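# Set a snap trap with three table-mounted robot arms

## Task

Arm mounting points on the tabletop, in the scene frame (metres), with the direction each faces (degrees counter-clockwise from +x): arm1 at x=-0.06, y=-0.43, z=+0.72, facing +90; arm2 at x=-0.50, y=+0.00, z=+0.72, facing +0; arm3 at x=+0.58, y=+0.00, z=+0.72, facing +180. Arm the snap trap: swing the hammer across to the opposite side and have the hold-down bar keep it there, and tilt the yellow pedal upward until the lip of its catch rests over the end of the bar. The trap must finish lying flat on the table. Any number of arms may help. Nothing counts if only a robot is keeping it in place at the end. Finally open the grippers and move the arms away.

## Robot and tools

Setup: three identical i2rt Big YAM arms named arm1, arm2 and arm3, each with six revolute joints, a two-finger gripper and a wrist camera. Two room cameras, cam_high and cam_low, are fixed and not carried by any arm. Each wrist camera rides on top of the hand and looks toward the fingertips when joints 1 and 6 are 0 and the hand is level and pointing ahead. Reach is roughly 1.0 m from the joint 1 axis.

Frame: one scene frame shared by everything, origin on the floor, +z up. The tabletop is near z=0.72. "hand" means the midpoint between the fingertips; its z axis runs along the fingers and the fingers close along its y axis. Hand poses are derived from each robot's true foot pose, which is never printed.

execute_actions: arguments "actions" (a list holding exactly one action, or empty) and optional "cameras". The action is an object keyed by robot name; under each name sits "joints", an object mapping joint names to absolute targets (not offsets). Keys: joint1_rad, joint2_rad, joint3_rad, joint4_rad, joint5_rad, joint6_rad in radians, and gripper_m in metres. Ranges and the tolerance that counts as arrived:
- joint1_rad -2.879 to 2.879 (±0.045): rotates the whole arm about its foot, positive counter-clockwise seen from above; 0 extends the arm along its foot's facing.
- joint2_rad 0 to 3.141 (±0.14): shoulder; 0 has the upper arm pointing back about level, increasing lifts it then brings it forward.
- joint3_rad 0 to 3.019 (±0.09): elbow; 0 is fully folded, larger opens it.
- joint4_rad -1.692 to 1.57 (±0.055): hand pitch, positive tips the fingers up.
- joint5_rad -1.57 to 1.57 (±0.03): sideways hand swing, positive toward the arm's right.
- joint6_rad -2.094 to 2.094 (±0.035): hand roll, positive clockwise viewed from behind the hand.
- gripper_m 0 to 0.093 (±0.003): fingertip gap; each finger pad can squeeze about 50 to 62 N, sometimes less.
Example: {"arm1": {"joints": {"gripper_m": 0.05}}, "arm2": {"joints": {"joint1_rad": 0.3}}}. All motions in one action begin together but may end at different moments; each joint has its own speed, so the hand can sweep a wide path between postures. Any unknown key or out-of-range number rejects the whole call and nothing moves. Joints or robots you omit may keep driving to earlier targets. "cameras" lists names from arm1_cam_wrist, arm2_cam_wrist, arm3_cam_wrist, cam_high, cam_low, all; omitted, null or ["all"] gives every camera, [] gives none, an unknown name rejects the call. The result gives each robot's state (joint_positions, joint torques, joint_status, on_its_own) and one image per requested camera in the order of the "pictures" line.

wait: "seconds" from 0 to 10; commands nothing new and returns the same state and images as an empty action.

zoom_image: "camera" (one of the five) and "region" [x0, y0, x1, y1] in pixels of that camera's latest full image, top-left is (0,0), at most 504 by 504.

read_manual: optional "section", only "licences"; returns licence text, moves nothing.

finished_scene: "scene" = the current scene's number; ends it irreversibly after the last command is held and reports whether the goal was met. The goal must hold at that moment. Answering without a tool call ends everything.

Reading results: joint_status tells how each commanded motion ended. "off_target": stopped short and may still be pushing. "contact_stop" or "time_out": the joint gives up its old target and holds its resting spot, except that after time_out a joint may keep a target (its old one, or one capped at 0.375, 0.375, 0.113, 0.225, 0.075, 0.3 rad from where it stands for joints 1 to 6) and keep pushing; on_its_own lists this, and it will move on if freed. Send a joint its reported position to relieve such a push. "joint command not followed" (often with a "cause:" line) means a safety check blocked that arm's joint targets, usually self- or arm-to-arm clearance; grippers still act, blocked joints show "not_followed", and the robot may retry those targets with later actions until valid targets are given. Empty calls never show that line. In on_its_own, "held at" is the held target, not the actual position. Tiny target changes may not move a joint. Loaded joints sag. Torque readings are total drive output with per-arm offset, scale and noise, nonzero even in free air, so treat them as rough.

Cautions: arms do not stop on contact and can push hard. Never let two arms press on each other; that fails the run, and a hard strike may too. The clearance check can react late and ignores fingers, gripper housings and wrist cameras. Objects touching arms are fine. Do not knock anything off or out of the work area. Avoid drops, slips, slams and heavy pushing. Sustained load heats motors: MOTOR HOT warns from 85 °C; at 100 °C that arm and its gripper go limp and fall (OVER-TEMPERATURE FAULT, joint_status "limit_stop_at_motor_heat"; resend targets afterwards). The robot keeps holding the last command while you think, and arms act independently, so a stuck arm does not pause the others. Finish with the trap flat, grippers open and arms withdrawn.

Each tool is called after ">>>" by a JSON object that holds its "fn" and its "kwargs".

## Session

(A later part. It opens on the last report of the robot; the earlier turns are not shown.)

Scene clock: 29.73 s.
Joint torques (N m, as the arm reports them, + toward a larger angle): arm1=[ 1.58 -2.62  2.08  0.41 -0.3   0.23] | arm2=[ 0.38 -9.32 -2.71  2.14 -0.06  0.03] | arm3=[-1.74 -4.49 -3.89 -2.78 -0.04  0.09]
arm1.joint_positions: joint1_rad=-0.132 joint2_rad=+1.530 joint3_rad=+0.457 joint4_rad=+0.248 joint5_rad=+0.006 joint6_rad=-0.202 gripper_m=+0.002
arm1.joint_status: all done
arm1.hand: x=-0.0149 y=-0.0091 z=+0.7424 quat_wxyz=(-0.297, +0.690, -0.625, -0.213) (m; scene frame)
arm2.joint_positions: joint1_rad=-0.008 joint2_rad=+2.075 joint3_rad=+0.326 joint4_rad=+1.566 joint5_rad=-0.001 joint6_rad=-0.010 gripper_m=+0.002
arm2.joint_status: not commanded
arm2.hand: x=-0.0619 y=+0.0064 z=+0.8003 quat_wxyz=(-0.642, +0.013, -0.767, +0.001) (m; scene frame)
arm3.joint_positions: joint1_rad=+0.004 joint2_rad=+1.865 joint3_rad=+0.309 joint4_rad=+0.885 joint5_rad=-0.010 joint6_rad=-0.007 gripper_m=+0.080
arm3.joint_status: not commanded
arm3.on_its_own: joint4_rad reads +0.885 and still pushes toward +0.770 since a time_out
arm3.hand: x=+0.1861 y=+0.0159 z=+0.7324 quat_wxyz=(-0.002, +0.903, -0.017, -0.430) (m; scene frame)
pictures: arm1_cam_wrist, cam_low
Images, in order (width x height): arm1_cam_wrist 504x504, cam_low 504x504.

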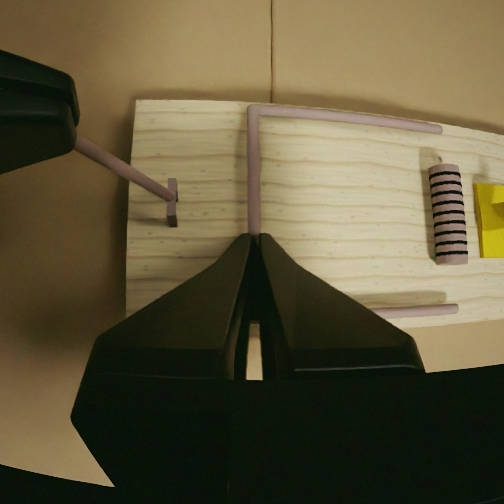

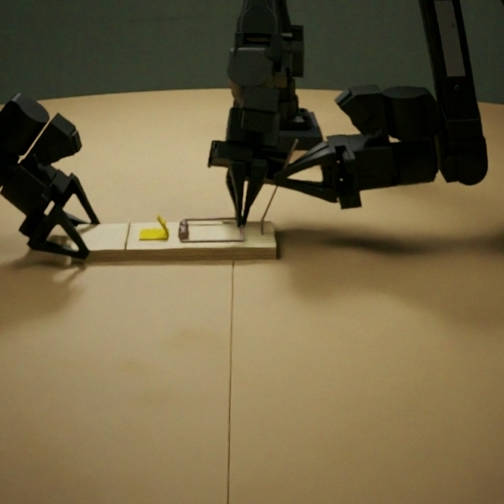

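>>> {"fn": "execute_actions", "kwargs": {"actions": [{"arm2":{"joints":{"joint2_rad":2.10,"joint3_rad":0.465,"joint4_rad":1.55}}}], "cameras": []}}

>>> {"fn": "execute_actions", "kwargs": {"actions": [{"arm2":{"joints":{"gripper_m":0.012}},"arm3":{"joints":{"joint2_rad":1.855,"joint3_rad":0.31,"joint4_rad":0.9,"gripper_m":0.093}}}], "cameras": ["cam_low"]}}

>>> {"fn": "execute_actions", "kwargs": {"actions": [{"arm3":{"joints":{"joint2_rad":1.6,"joint3_rad":0.45,"joint4_rad":0.45}},"arm2":{"joints":{"joint2_rad":1.9,"joint3_rad":0.15}}}], "cameras": []}}

>>> {"fn": "execute_actions", "kwargs": {"actions": [{"arm3":{"joints":{"joint1_rad":0.03,"joint2_rad":1.68,"joint3_rad":0.68,"joint4_rad":0.0,"gripper_m":0}},"arm2":{"joints":{"joint2_rad":1.3}}}], "cameras": ["cam_low","arm3_cam_wrist"]}}

>>> {"fn": "zoom_image", "kwargs": {"camera": "cam_low", "region": [90, 170, 230, 270]}}

Scene clock: 30.93 s.
Joint torques (N m, as the arm reports them, + toward a larger angle): arm1=[ 1.31 -2.42  2.12  0.3  -0.24  0.18] | arm2=[ 0.56 -9.79  3.38  2.6  -0.03  0.04] | arm3=[-1.78 -4.47 -3.89 -2.77 -0.05  0.09]
arm1.joint_positions: joint1_rad=-0.132 joint2_rad=+1.531 joint3_rad=+0.457 joint4_rad=+0.250 joint5_rad=+0.007 joint6_rad=-0.202 gripper_m=+0.002
arm1.joint_status: not commanded
arm1.hand: x=-0.0147 y=-0.0089 z=+0.7423 quat_wxyz=(-0.298, +0.689, -0.625, -0.212) (m; scene frame)
arm2.joint_positions: joint1_rad=-0.008 joint2_rad=+2.107 joint3_rad=+0.434 joint4_rad=+1.547 joint5_rad=-0.002 joint6_rad=-0.010 gripper_m=+0.001
arm2.joint_status: all done
arm2.hand: x=-0.0213 y=+0.0072 z=+0.8028 quat_wxyz=(-0.664, +0.013, -0.748, +0.001) (m; scene frame)
arm3.joint_positions: joint1_rad=+0.004 joint2_rad=+1.864 joint3_rad=+0.309 joint4_rad=+0.885 joint5_rad=-0.009 joint6_rad=-0.007 gripper_m=+0.080
arm3.joint_status: not commanded
arm3.on_its_own: joint4_rad reads +0.885 and still pushes toward +0.770 since a time_out
arm3.hand: x=+0.1860 y=+0.0160 z=+0.7325 quat_wxyz=(-0.002, +0.903, -0.017, -0.430) (m; scene frame)
pictures: none
No camera images: the call's "cameras" was empty. Leave "cameras" out to get every camera's image.

Scene clock: 31.67 s.
Joint torques (N m, as the arm reports them, + toward a larger angle): arm1=[ 0.36 -2.31  2.08  0.46 -0.35  0.07] | arm2=[  0.82 -10.85   1.9    2.45  -0.01   0.04] | arm3=[ -1.79 -10.71   1.48   2.81   0.01   0.09]
arm1.joint_positions: joint1_rad=-0.132 joint2_rad=+1.532 joint3_rad=+0.457 joint4_rad=+0.252 joint5_rad=+0.007 joint6_rad=-0.202 gripper_m=+0.002
arm1.joint_status: not commanded
arm1.hand: x=-0.0147 y=-0.0087 z=+0.7424 quat_wxyz=(-0.298, +0.689, -0.625, -0.213) (m; scene frame)
arm2.joint_positions: joint1_rad=-0.008 joint2_rad=+2.107 joint3_rad=+0.453 joint4_rad=+1.547 joint5_rad=-0.002 joint6_rad=-0.010 gripper_m=+0.012
arm2.joint_status: all done
arm2.hand: x=-0.0136 y=+0.0074 z=+0.8068 quat_wxyz=(-0.671, +0.013, -0.742, +0.001) (m; scene frame)
arm3.joint_positions: joint1_rad=+0.004 joint2_rad=+1.861 joint3_rad=+0.309 joint4_rad=+0.880 joint5_rad=-0.011 joint6_rad=-0.008 gripper_m=+0.093
arm3.joint_status: all done
arm3.hand: x=+0.1863 y=+0.0157 z=+0.7328 quat_wxyz=(-0.002, +0.903, -0.017, -0.429) (m; scene frame)
pictures: cam_low
Images, in order (width x height): cam_low 504x504.

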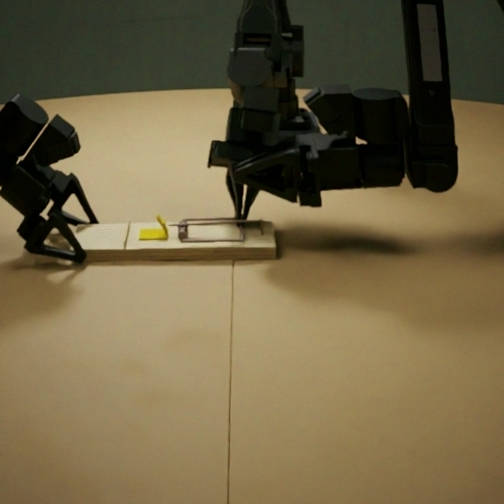

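Scene clock: 32.83 s.
Joint torques (N m, as the arm reports them, + toward a larger angle): arm1=[-0.18 -1.77  2.16  0.45 -0.33  0.15] | arm2=[ 0.5  -7.02  0.03  2.43  0.    0.03] | arm3=[-1.78 -9.4   4.73  1.36  0.    0.09]
arm1.joint_positions: joint1_rad=-0.132 joint2_rad=+1.532 joint3_rad=+0.457 joint4_rad=+0.252 joint5_rad=+0.007 joint6_rad=-0.202 gripper_m=+0.002
arm1.joint_status: not commanded
arm1.hand: x=-0.0147 y=-0.0087 z=+0.7424 quat_wxyz=(-0.298, +0.689, -0.625, -0.213) (m; scene frame)
arm2.joint_positions: joint1_rad=-0.008 joint2_rad=+1.900 joint3_rad=+0.152 joint4_rad=+1.547 joint5_rad=-0.002 joint6_rad=-0.010 gripper_m=+0.012
arm2.joint_status: all done
arm2.hand: x=-0.1180 y=+0.0060 z=+0.8335 quat_wxyz=(-0.635, +0.013, -0.772, +0.001) (m; scene frame)
arm3.joint_positions: joint1_rad=+0.004 joint2_rad=+1.585 joint3_rad=+0.447 joint4_rad=+0.465 joint5_rad=-0.011 joint6_rad=-0.008 gripper_m=+0.093
arm3.joint_status: all done
arm3.hand: x=+0.1330 y=+0.0188 z=+0.8013 quat_wxyz=(-0.002, +0.903, -0.017, -0.428) (m; scene frame)
pictures: none
No camera images: the call's "cameras" was empty. Leave "cameras" out to get every camera's image.

Scene clock: 34.03 s.
Joint torques (N m, as the arm reports them, + toward a larger angle): arm1=[ 0.73 -1.74  1.99  0.45 -0.27  0.2 ] | arm2=[ 0.49 -3.51  4.85  2.09 -0.02  0.02] | arm3=[ -1.09 -11.85   6.2    0.93   0.01   0.09]
arm1.joint_positions: joint1_rad=-0.132 joint2_rad=+1.532 joint3_rad=+0.457 joint4_rad=+0.252 joint5_rad=+0.007 joint6_rad=-0.202 gripper_m=+0.002
arm1.joint_status: not commanded
arm1.hand: x=-0.0147 y=-0.0087 z=+0.7424 quat_wxyz=(-0.298, +0.689, -0.625, -0.213) (m; scene frame)
arm2.joint_positions: joint1_rad=-0.008 joint2_rad=+1.302 joint3_rad=+0.152 joint4_rad=+1.547 joint5_rad=-0.002 joint6_rad=-0.010 gripper_m=+0.012
arm2.joint_status: all done
arm2.hand: x=-0.1319 y=+0.0077 z=+1.0516 quat_wxyz=(-0.834, +0.011, -0.551, +0.000) (m; scene frame)
arm3.joint_positions: joint1_rad=+0.022 joint2_rad=+1.674 joint3_rad=+0.666 joint4_rad=+0.014 joint5_rad=-0.011 joint6_rad=-0.008 gripper_m=+0.001
arm3.joint_status: all done
arm3.hand: x=+0.1146 y=+0.0107 z=+0.7640 quat_wxyz=(+0.005, +0.960, -0.009, -0.278) (m; scene frame)
pictures: arm3_cam_wrist, cam_low
Images, in order (width x height): arm3_cam_wrist 504x504, cam_low 504x504.

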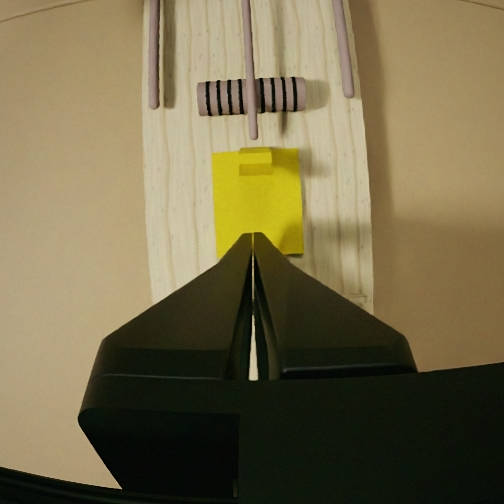

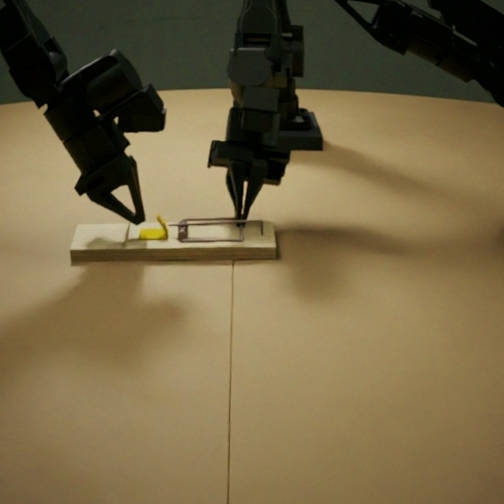

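Region (90, 170, 230, 270) of cam_low's 504x504 image, scaled by 3.600, with more detail than that image has; it fills the top 360 rows of this view, and the rest is white.

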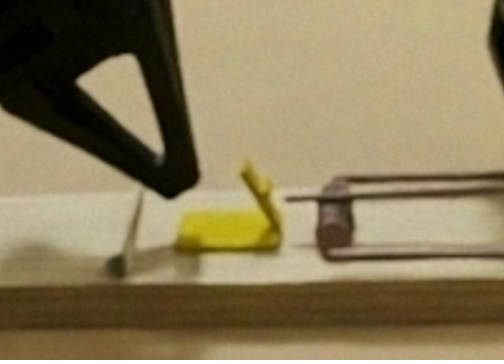

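>>> {"fn": "execute_actions", "kwargs": {"actions": [{"arm3":{"joints":{"joint2_rad":1.722,"joint3_rad":0.75}}}], "cameras": ["cam_low"]}}

>>> {"fn": "zoom_image", "kwargs": {"camera": "cam_low", "region": [125, 195, 205, 255]}}

Scene clock: 34.90 s.
Joint torques (N m, as the arm reports them, + toward a larger angle): arm1=[ 1.81 -1.3   2.13  0.6  -0.32  0.2 ] | arm2=[ 0.83 -3.9   4.75  2.14 -0.02  0.03] | arm3=[ -1.11 -11.55   7.46   1.13   0.     0.09]
arm1.joint_positions: joint1_rad=-0.132 joint2_rad=+1.532 joint3_rad=+0.457 joint4_rad=+0.252 joint5_rad=+0.007 joint6_rad=-0.202 gripper_m=+0.002
arm1.joint_status: not commanded
arm1.hand: x=-0.0147 y=-0.0087 z=+0.7424 quat_wxyz=(-0.298, +0.689, -0.625, -0.213) (m; scene frame)
arm2.joint_positions: joint1_rad=-0.008 joint2_rad=+1.302 joint3_rad=+0.152 joint4_rad=+1.547 joint5_rad=-0.002 joint6_rad=-0.010 gripper_m=+0.012
arm2.joint_status: not commanded
arm2.hand: x=-0.1319 y=+0.0077 z=+1.0516 quat_wxyz=(-0.834, +0.011, -0.551, +0.000) (m; scene frame)
arm3.joint_positions: joint1_rad=+0.022 joint2_rad=+1.703 joint3_rad=+0.722 joint4_rad=+0.011 joint5_rad=-0.011 joint6_rad=-0.008 gripper_m=+0.001
arm3.joint_status: all done
arm3.hand: x=+0.0897 y=+0.0114 z=+0.7699 quat_wxyz=(+0.005, +0.957, -0.009, -0.291) (m; scene frame)
pictures: cam_low
Images, in order (width x height): cam_low 504x504.

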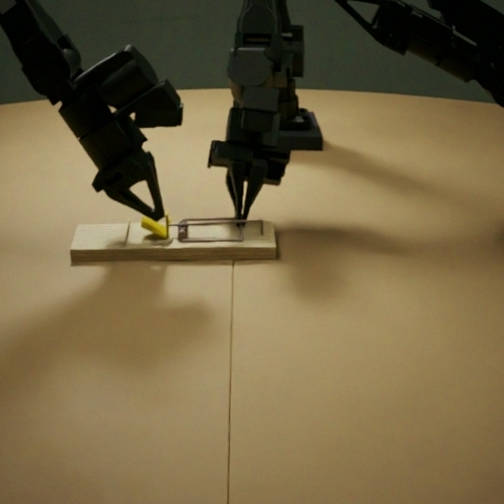

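Region (125, 195, 205, 255) of cam_low's 504x504 image, scaled by 6.300, with more detail than that image has; it fills the top 378 rows of this view, and the rest is white.

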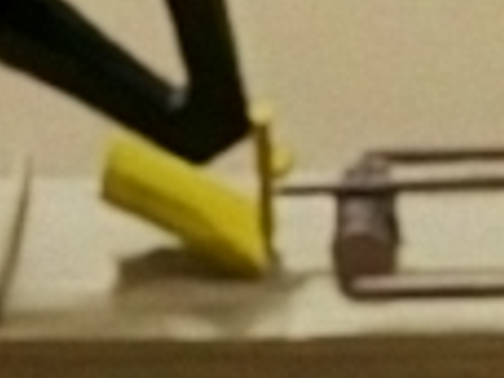

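>>> {"fn": "execute_actions", "kwargs": {"actions": [{"arm3":{"joints":{"joint2_rad":1.728,"joint4_rad":0.048}}}], "cameras": ["cam_low"]}}

>>> {"fn": "zoom_image", "kwargs": {"camera": "cam_low", "region": [125, 195, 205, 255]}}

Scene clock: 35.50 s.
Joint torques (N m, as the arm reports them, + toward a larger angle): arm1=[ 0.78 -2.44  2.17  0.68 -0.29  0.16] | arm2=[ 0.76 -3.99  4.74  2.16 -0.02  0.04] | arm3=[ -1.07 -11.52   7.48   2.6    0.01   0.09]
arm1.joint_positions: joint1_rad=-0.132 joint2_rad=+1.532 joint3_rad=+0.457 joint4_rad=+0.252 joint5_rad=+0.007 joint6_rad=-0.202 gripper_m=+0.002
arm1.joint_status: not commanded
arm1.hand: x=-0.0147 y=-0.0087 z=+0.7424 quat_wxyz=(-0.298, +0.689, -0.625, -0.213) (m; scene frame)
arm2.joint_positions: joint1_rad=-0.008 joint2_rad=+1.302 joint3_rad=+0.152 joint4_rad=+1.547 joint5_rad=-0.002 joint6_rad=-0.010 gripper_m=+0.012
arm2.joint_status: not commanded
arm2.hand: x=-0.1319 y=+0.0077 z=+1.0516 quat_wxyz=(-0.834, +0.011, -0.551, +0.000) (m; scene frame)
arm3.joint_positions: joint1_rad=+0.022 joint2_rad=+1.704 joint3_rad=+0.722 joint4_rad=+0.023 joint5_rad=-0.011 joint6_rad=-0.008 gripper_m=+0.000
arm3.joint_status: all done
arm3.hand: x=+0.0873 y=+0.0115 z=+0.7712 quat_wxyz=(+0.005, +0.955, -0.009, -0.296) (m; scene frame)
pictures: cam_low
Images, in order (width x height): cam_low 504x504.

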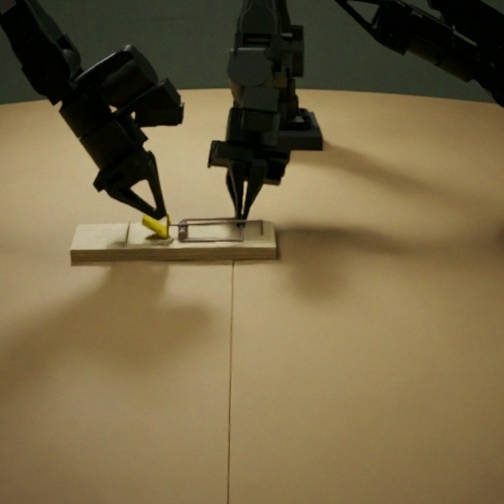

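Region (125, 195, 205, 255) of cam_low's 504x504 image, scaled by 6.300, with more detail than that image has; it fills the top 378 rows of this view, and the rest is white.

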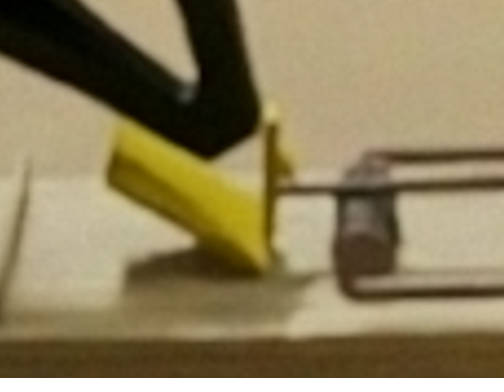

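>>> {"fn": "execute_actions", "kwargs": {"actions": [{"arm1":{"joints":{"joint2_rad":1.525,"joint3_rad":0.455,"joint4_rad":0.26}}}], "cameras": ["cam_low"]}}

>>> {"fn": "zoom_image", "kwargs": {"camera": "cam_low", "region": [125, 185, 285, 265]}}

Scene clock: 36.27 s.
Joint torques (N m, as the arm reports them, + toward a larger angle): arm1=[ 1.14 -9.06  5.52  1.48 -0.06  0.14] | arm2=[ 0.69 -4.09  4.67  2.14 -0.02  0.03] | arm3=[ -1.03 -11.39   7.47   2.42   0.01   0.09]
arm1.joint_positions: joint1_rad=-0.130 joint2_rad=+1.511 joint3_rad=+0.457 joint4_rad=+0.266 joint5_rad=+0.001 joint6_rad=-0.200 gripper_m=+0.002
arm1.joint_status: all done
arm1.hand: x=-0.0158 y=-0.0033 z=+0.7534 quat_wxyz=(-0.309, +0.685, -0.620, -0.225) (m; scene frame)
arm2.joint_positions: joint1_rad=-0.008 joint2_rad=+1.302 joint3_rad=+0.152 joint4_rad=+1.547 joint5_rad=-0.002 joint6_rad=-0.010 gripper_m=+0.012
arm2.joint_status: not commanded
arm2.hand: x=-0.1319 y=+0.0077 z=+1.0516 quat_wxyz=(-0.834, +0.011, -0.551, +0.000) (m; scene frame)
arm3.joint_positions: joint1_rad=+0.022 joint2_rad=+1.704 joint3_rad=+0.722 joint4_rad=+0.028 joint5_rad=-0.011 joint6_rad=-0.008 gripper_m=+0.000
arm3.joint_status: not commanded
arm3.hand: x=+0.0864 y=+0.0115 z=+0.7718 quat_wxyz=(+0.005, +0.954, -0.009, -0.298) (m; scene frame)
pictures: cam_low
Images, in order (width x height): cam_low 504x504.

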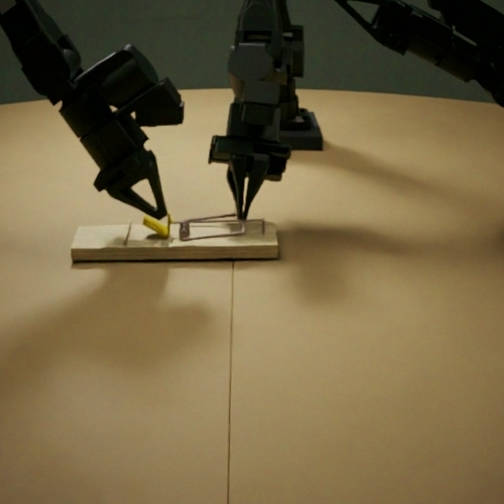

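Region (125, 185, 285, 265) of cam_low's 504x504 image, scaled by 3.150, with more detail than that image has.

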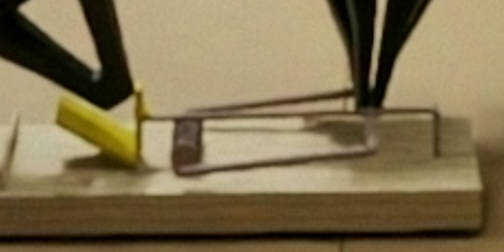

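>>> {"fn": "execute_actions", "kwargs": {"actions": [{"arm1":{"joints":{"joint2_rad":1.513,"gripper_m":0.02}},"arm3":{"joints":{"joint2_rad":1.64,"joint4_rad":-0.03}}}], "cameras": []}}

>>> {"fn": "execute_actions", "kwargs": {"actions": [{"arm1":{"joints":{"joint2_rad":0.9,"joint4_rad":-0.4}},"arm3":{"joints":{"joint2_rad":0.9,"joint4_rad":-0.6}}}], "cameras": ["cam_low"]}}

Scene clock: 37.23 s.
Joint torques (N m, as the arm reports them, + toward a larger angle): arm1=[ 1.28 -9.32  5.4   1.58 -0.1   0.1 ] | arm2=[ 0.66 -3.8   4.77  2.07  0.01  0.05] | arm3=[ -1.11 -12.84   7.94   1.01   0.01   0.09]
arm1.joint_positions: joint1_rad=-0.130 joint2_rad=+1.511 joint3_rad=+0.457 joint4_rad=+0.266 joint5_rad=+0.001 joint6_rad=-0.199 gripper_m=+0.020
arm1.joint_status: all done
arm1.hand: x=-0.0158 y=-0.0033 z=+0.7534 quat_wxyz=(-0.309, +0.684, -0.621, -0.225) (m; scene frame)
arm2.joint_positions: joint1_rad=-0.008 joint2_rad=+1.302 joint3_rad=+0.152 joint4_rad=+1.547 joint5_rad=-0.002 joint6_rad=-0.010 gripper_m=+0.012
arm2.joint_status: not commanded
arm2.hand: x=-0.1319 y=+0.0077 z=+1.0516 quat_wxyz=(-0.834, +0.011, -0.551, +0.000) (m; scene frame)
arm3.joint_positions: joint1_rad=+0.022 joint2_rad=+1.641 joint3_rad=+0.722 joint4_rad=-0.016 joint5_rad=-0.011 joint6_rad=-0.008 gripper_m=+0.000
arm3.joint_status: all done
arm3.hand: x=+0.0860 y=+0.0118 z=+0.7951 quat_wxyz=(+0.005, +0.952, -0.009, -0.307) (m; scene frame)
pictures: none
No camera images: the call's "cameras" was empty. Leave "cameras" out to get every camera's image.

Scene clock: 38.63 s.
Joint torques (N m, as the arm reports them, + toward a larger angle): arm1=[ 1.16 -4.21  8.82  0.94 -0.04  0.11] | arm2=[ 0.8  -3.9   4.71  2.2  -0.03  0.02] | arm3=[-1.17 -5.7  11.3   1.24  0.01  0.09]
arm1.joint_positions: joint1_rad=-0.130 joint2_rad=+0.900 joint3_rad=+0.457 joint4_rad=-0.386 joint5_rad=+0.001 joint6_rad=-0.198 gripper_m=+0.020
arm1.joint_status: all done
arm1.hand: x=-0.0242 y=-0.0814 z=+0.8713 quat_wxyz=(-0.294, +0.690, -0.626, -0.214) (m; scene frame)
arm2.joint_positions: joint1_rad=-0.008 joint2_rad=+1.302 joint3_rad=+0.152 joint4_rad=+1.547 joint5_rad=-0.002 joint6_rad=-0.010 gripper_m=+0.012
arm2.joint_status: not commanded
arm2.hand: x=-0.1319 y=+0.0077 z=+1.0516 quat_wxyz=(-0.834, +0.011, -0.551, +0.000) (m; scene frame)
arm3.joint_positions: joint1_rad=+0.022 joint2_rad=+0.896 joint3_rad=+0.722 joint4_rad=-0.586 joint5_rad=-0.011 joint6_rad=-0.008 gripper_m=+0.000
arm3.joint_status: all done
arm3.hand: x=+0.1847 y=+0.0115 z=+1.0273 quat_wxyz=(+0.003, +0.921, -0.009, -0.389) (m; scene frame)
pictures: cam_low
Images, in order (width x height): cam_low 504x504.

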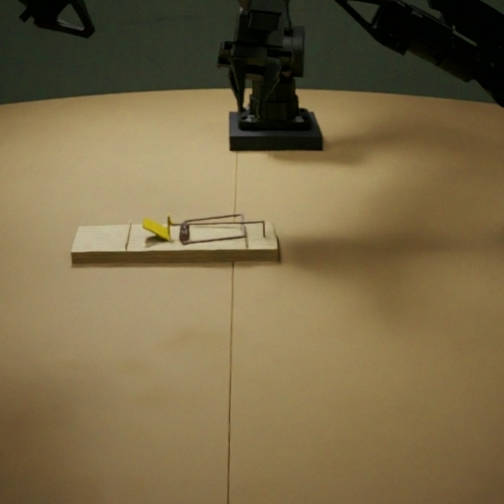

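>>> {"fn": "finished_scene", "kwargs": {"scene": 2}}

The scene is finished: the task was done.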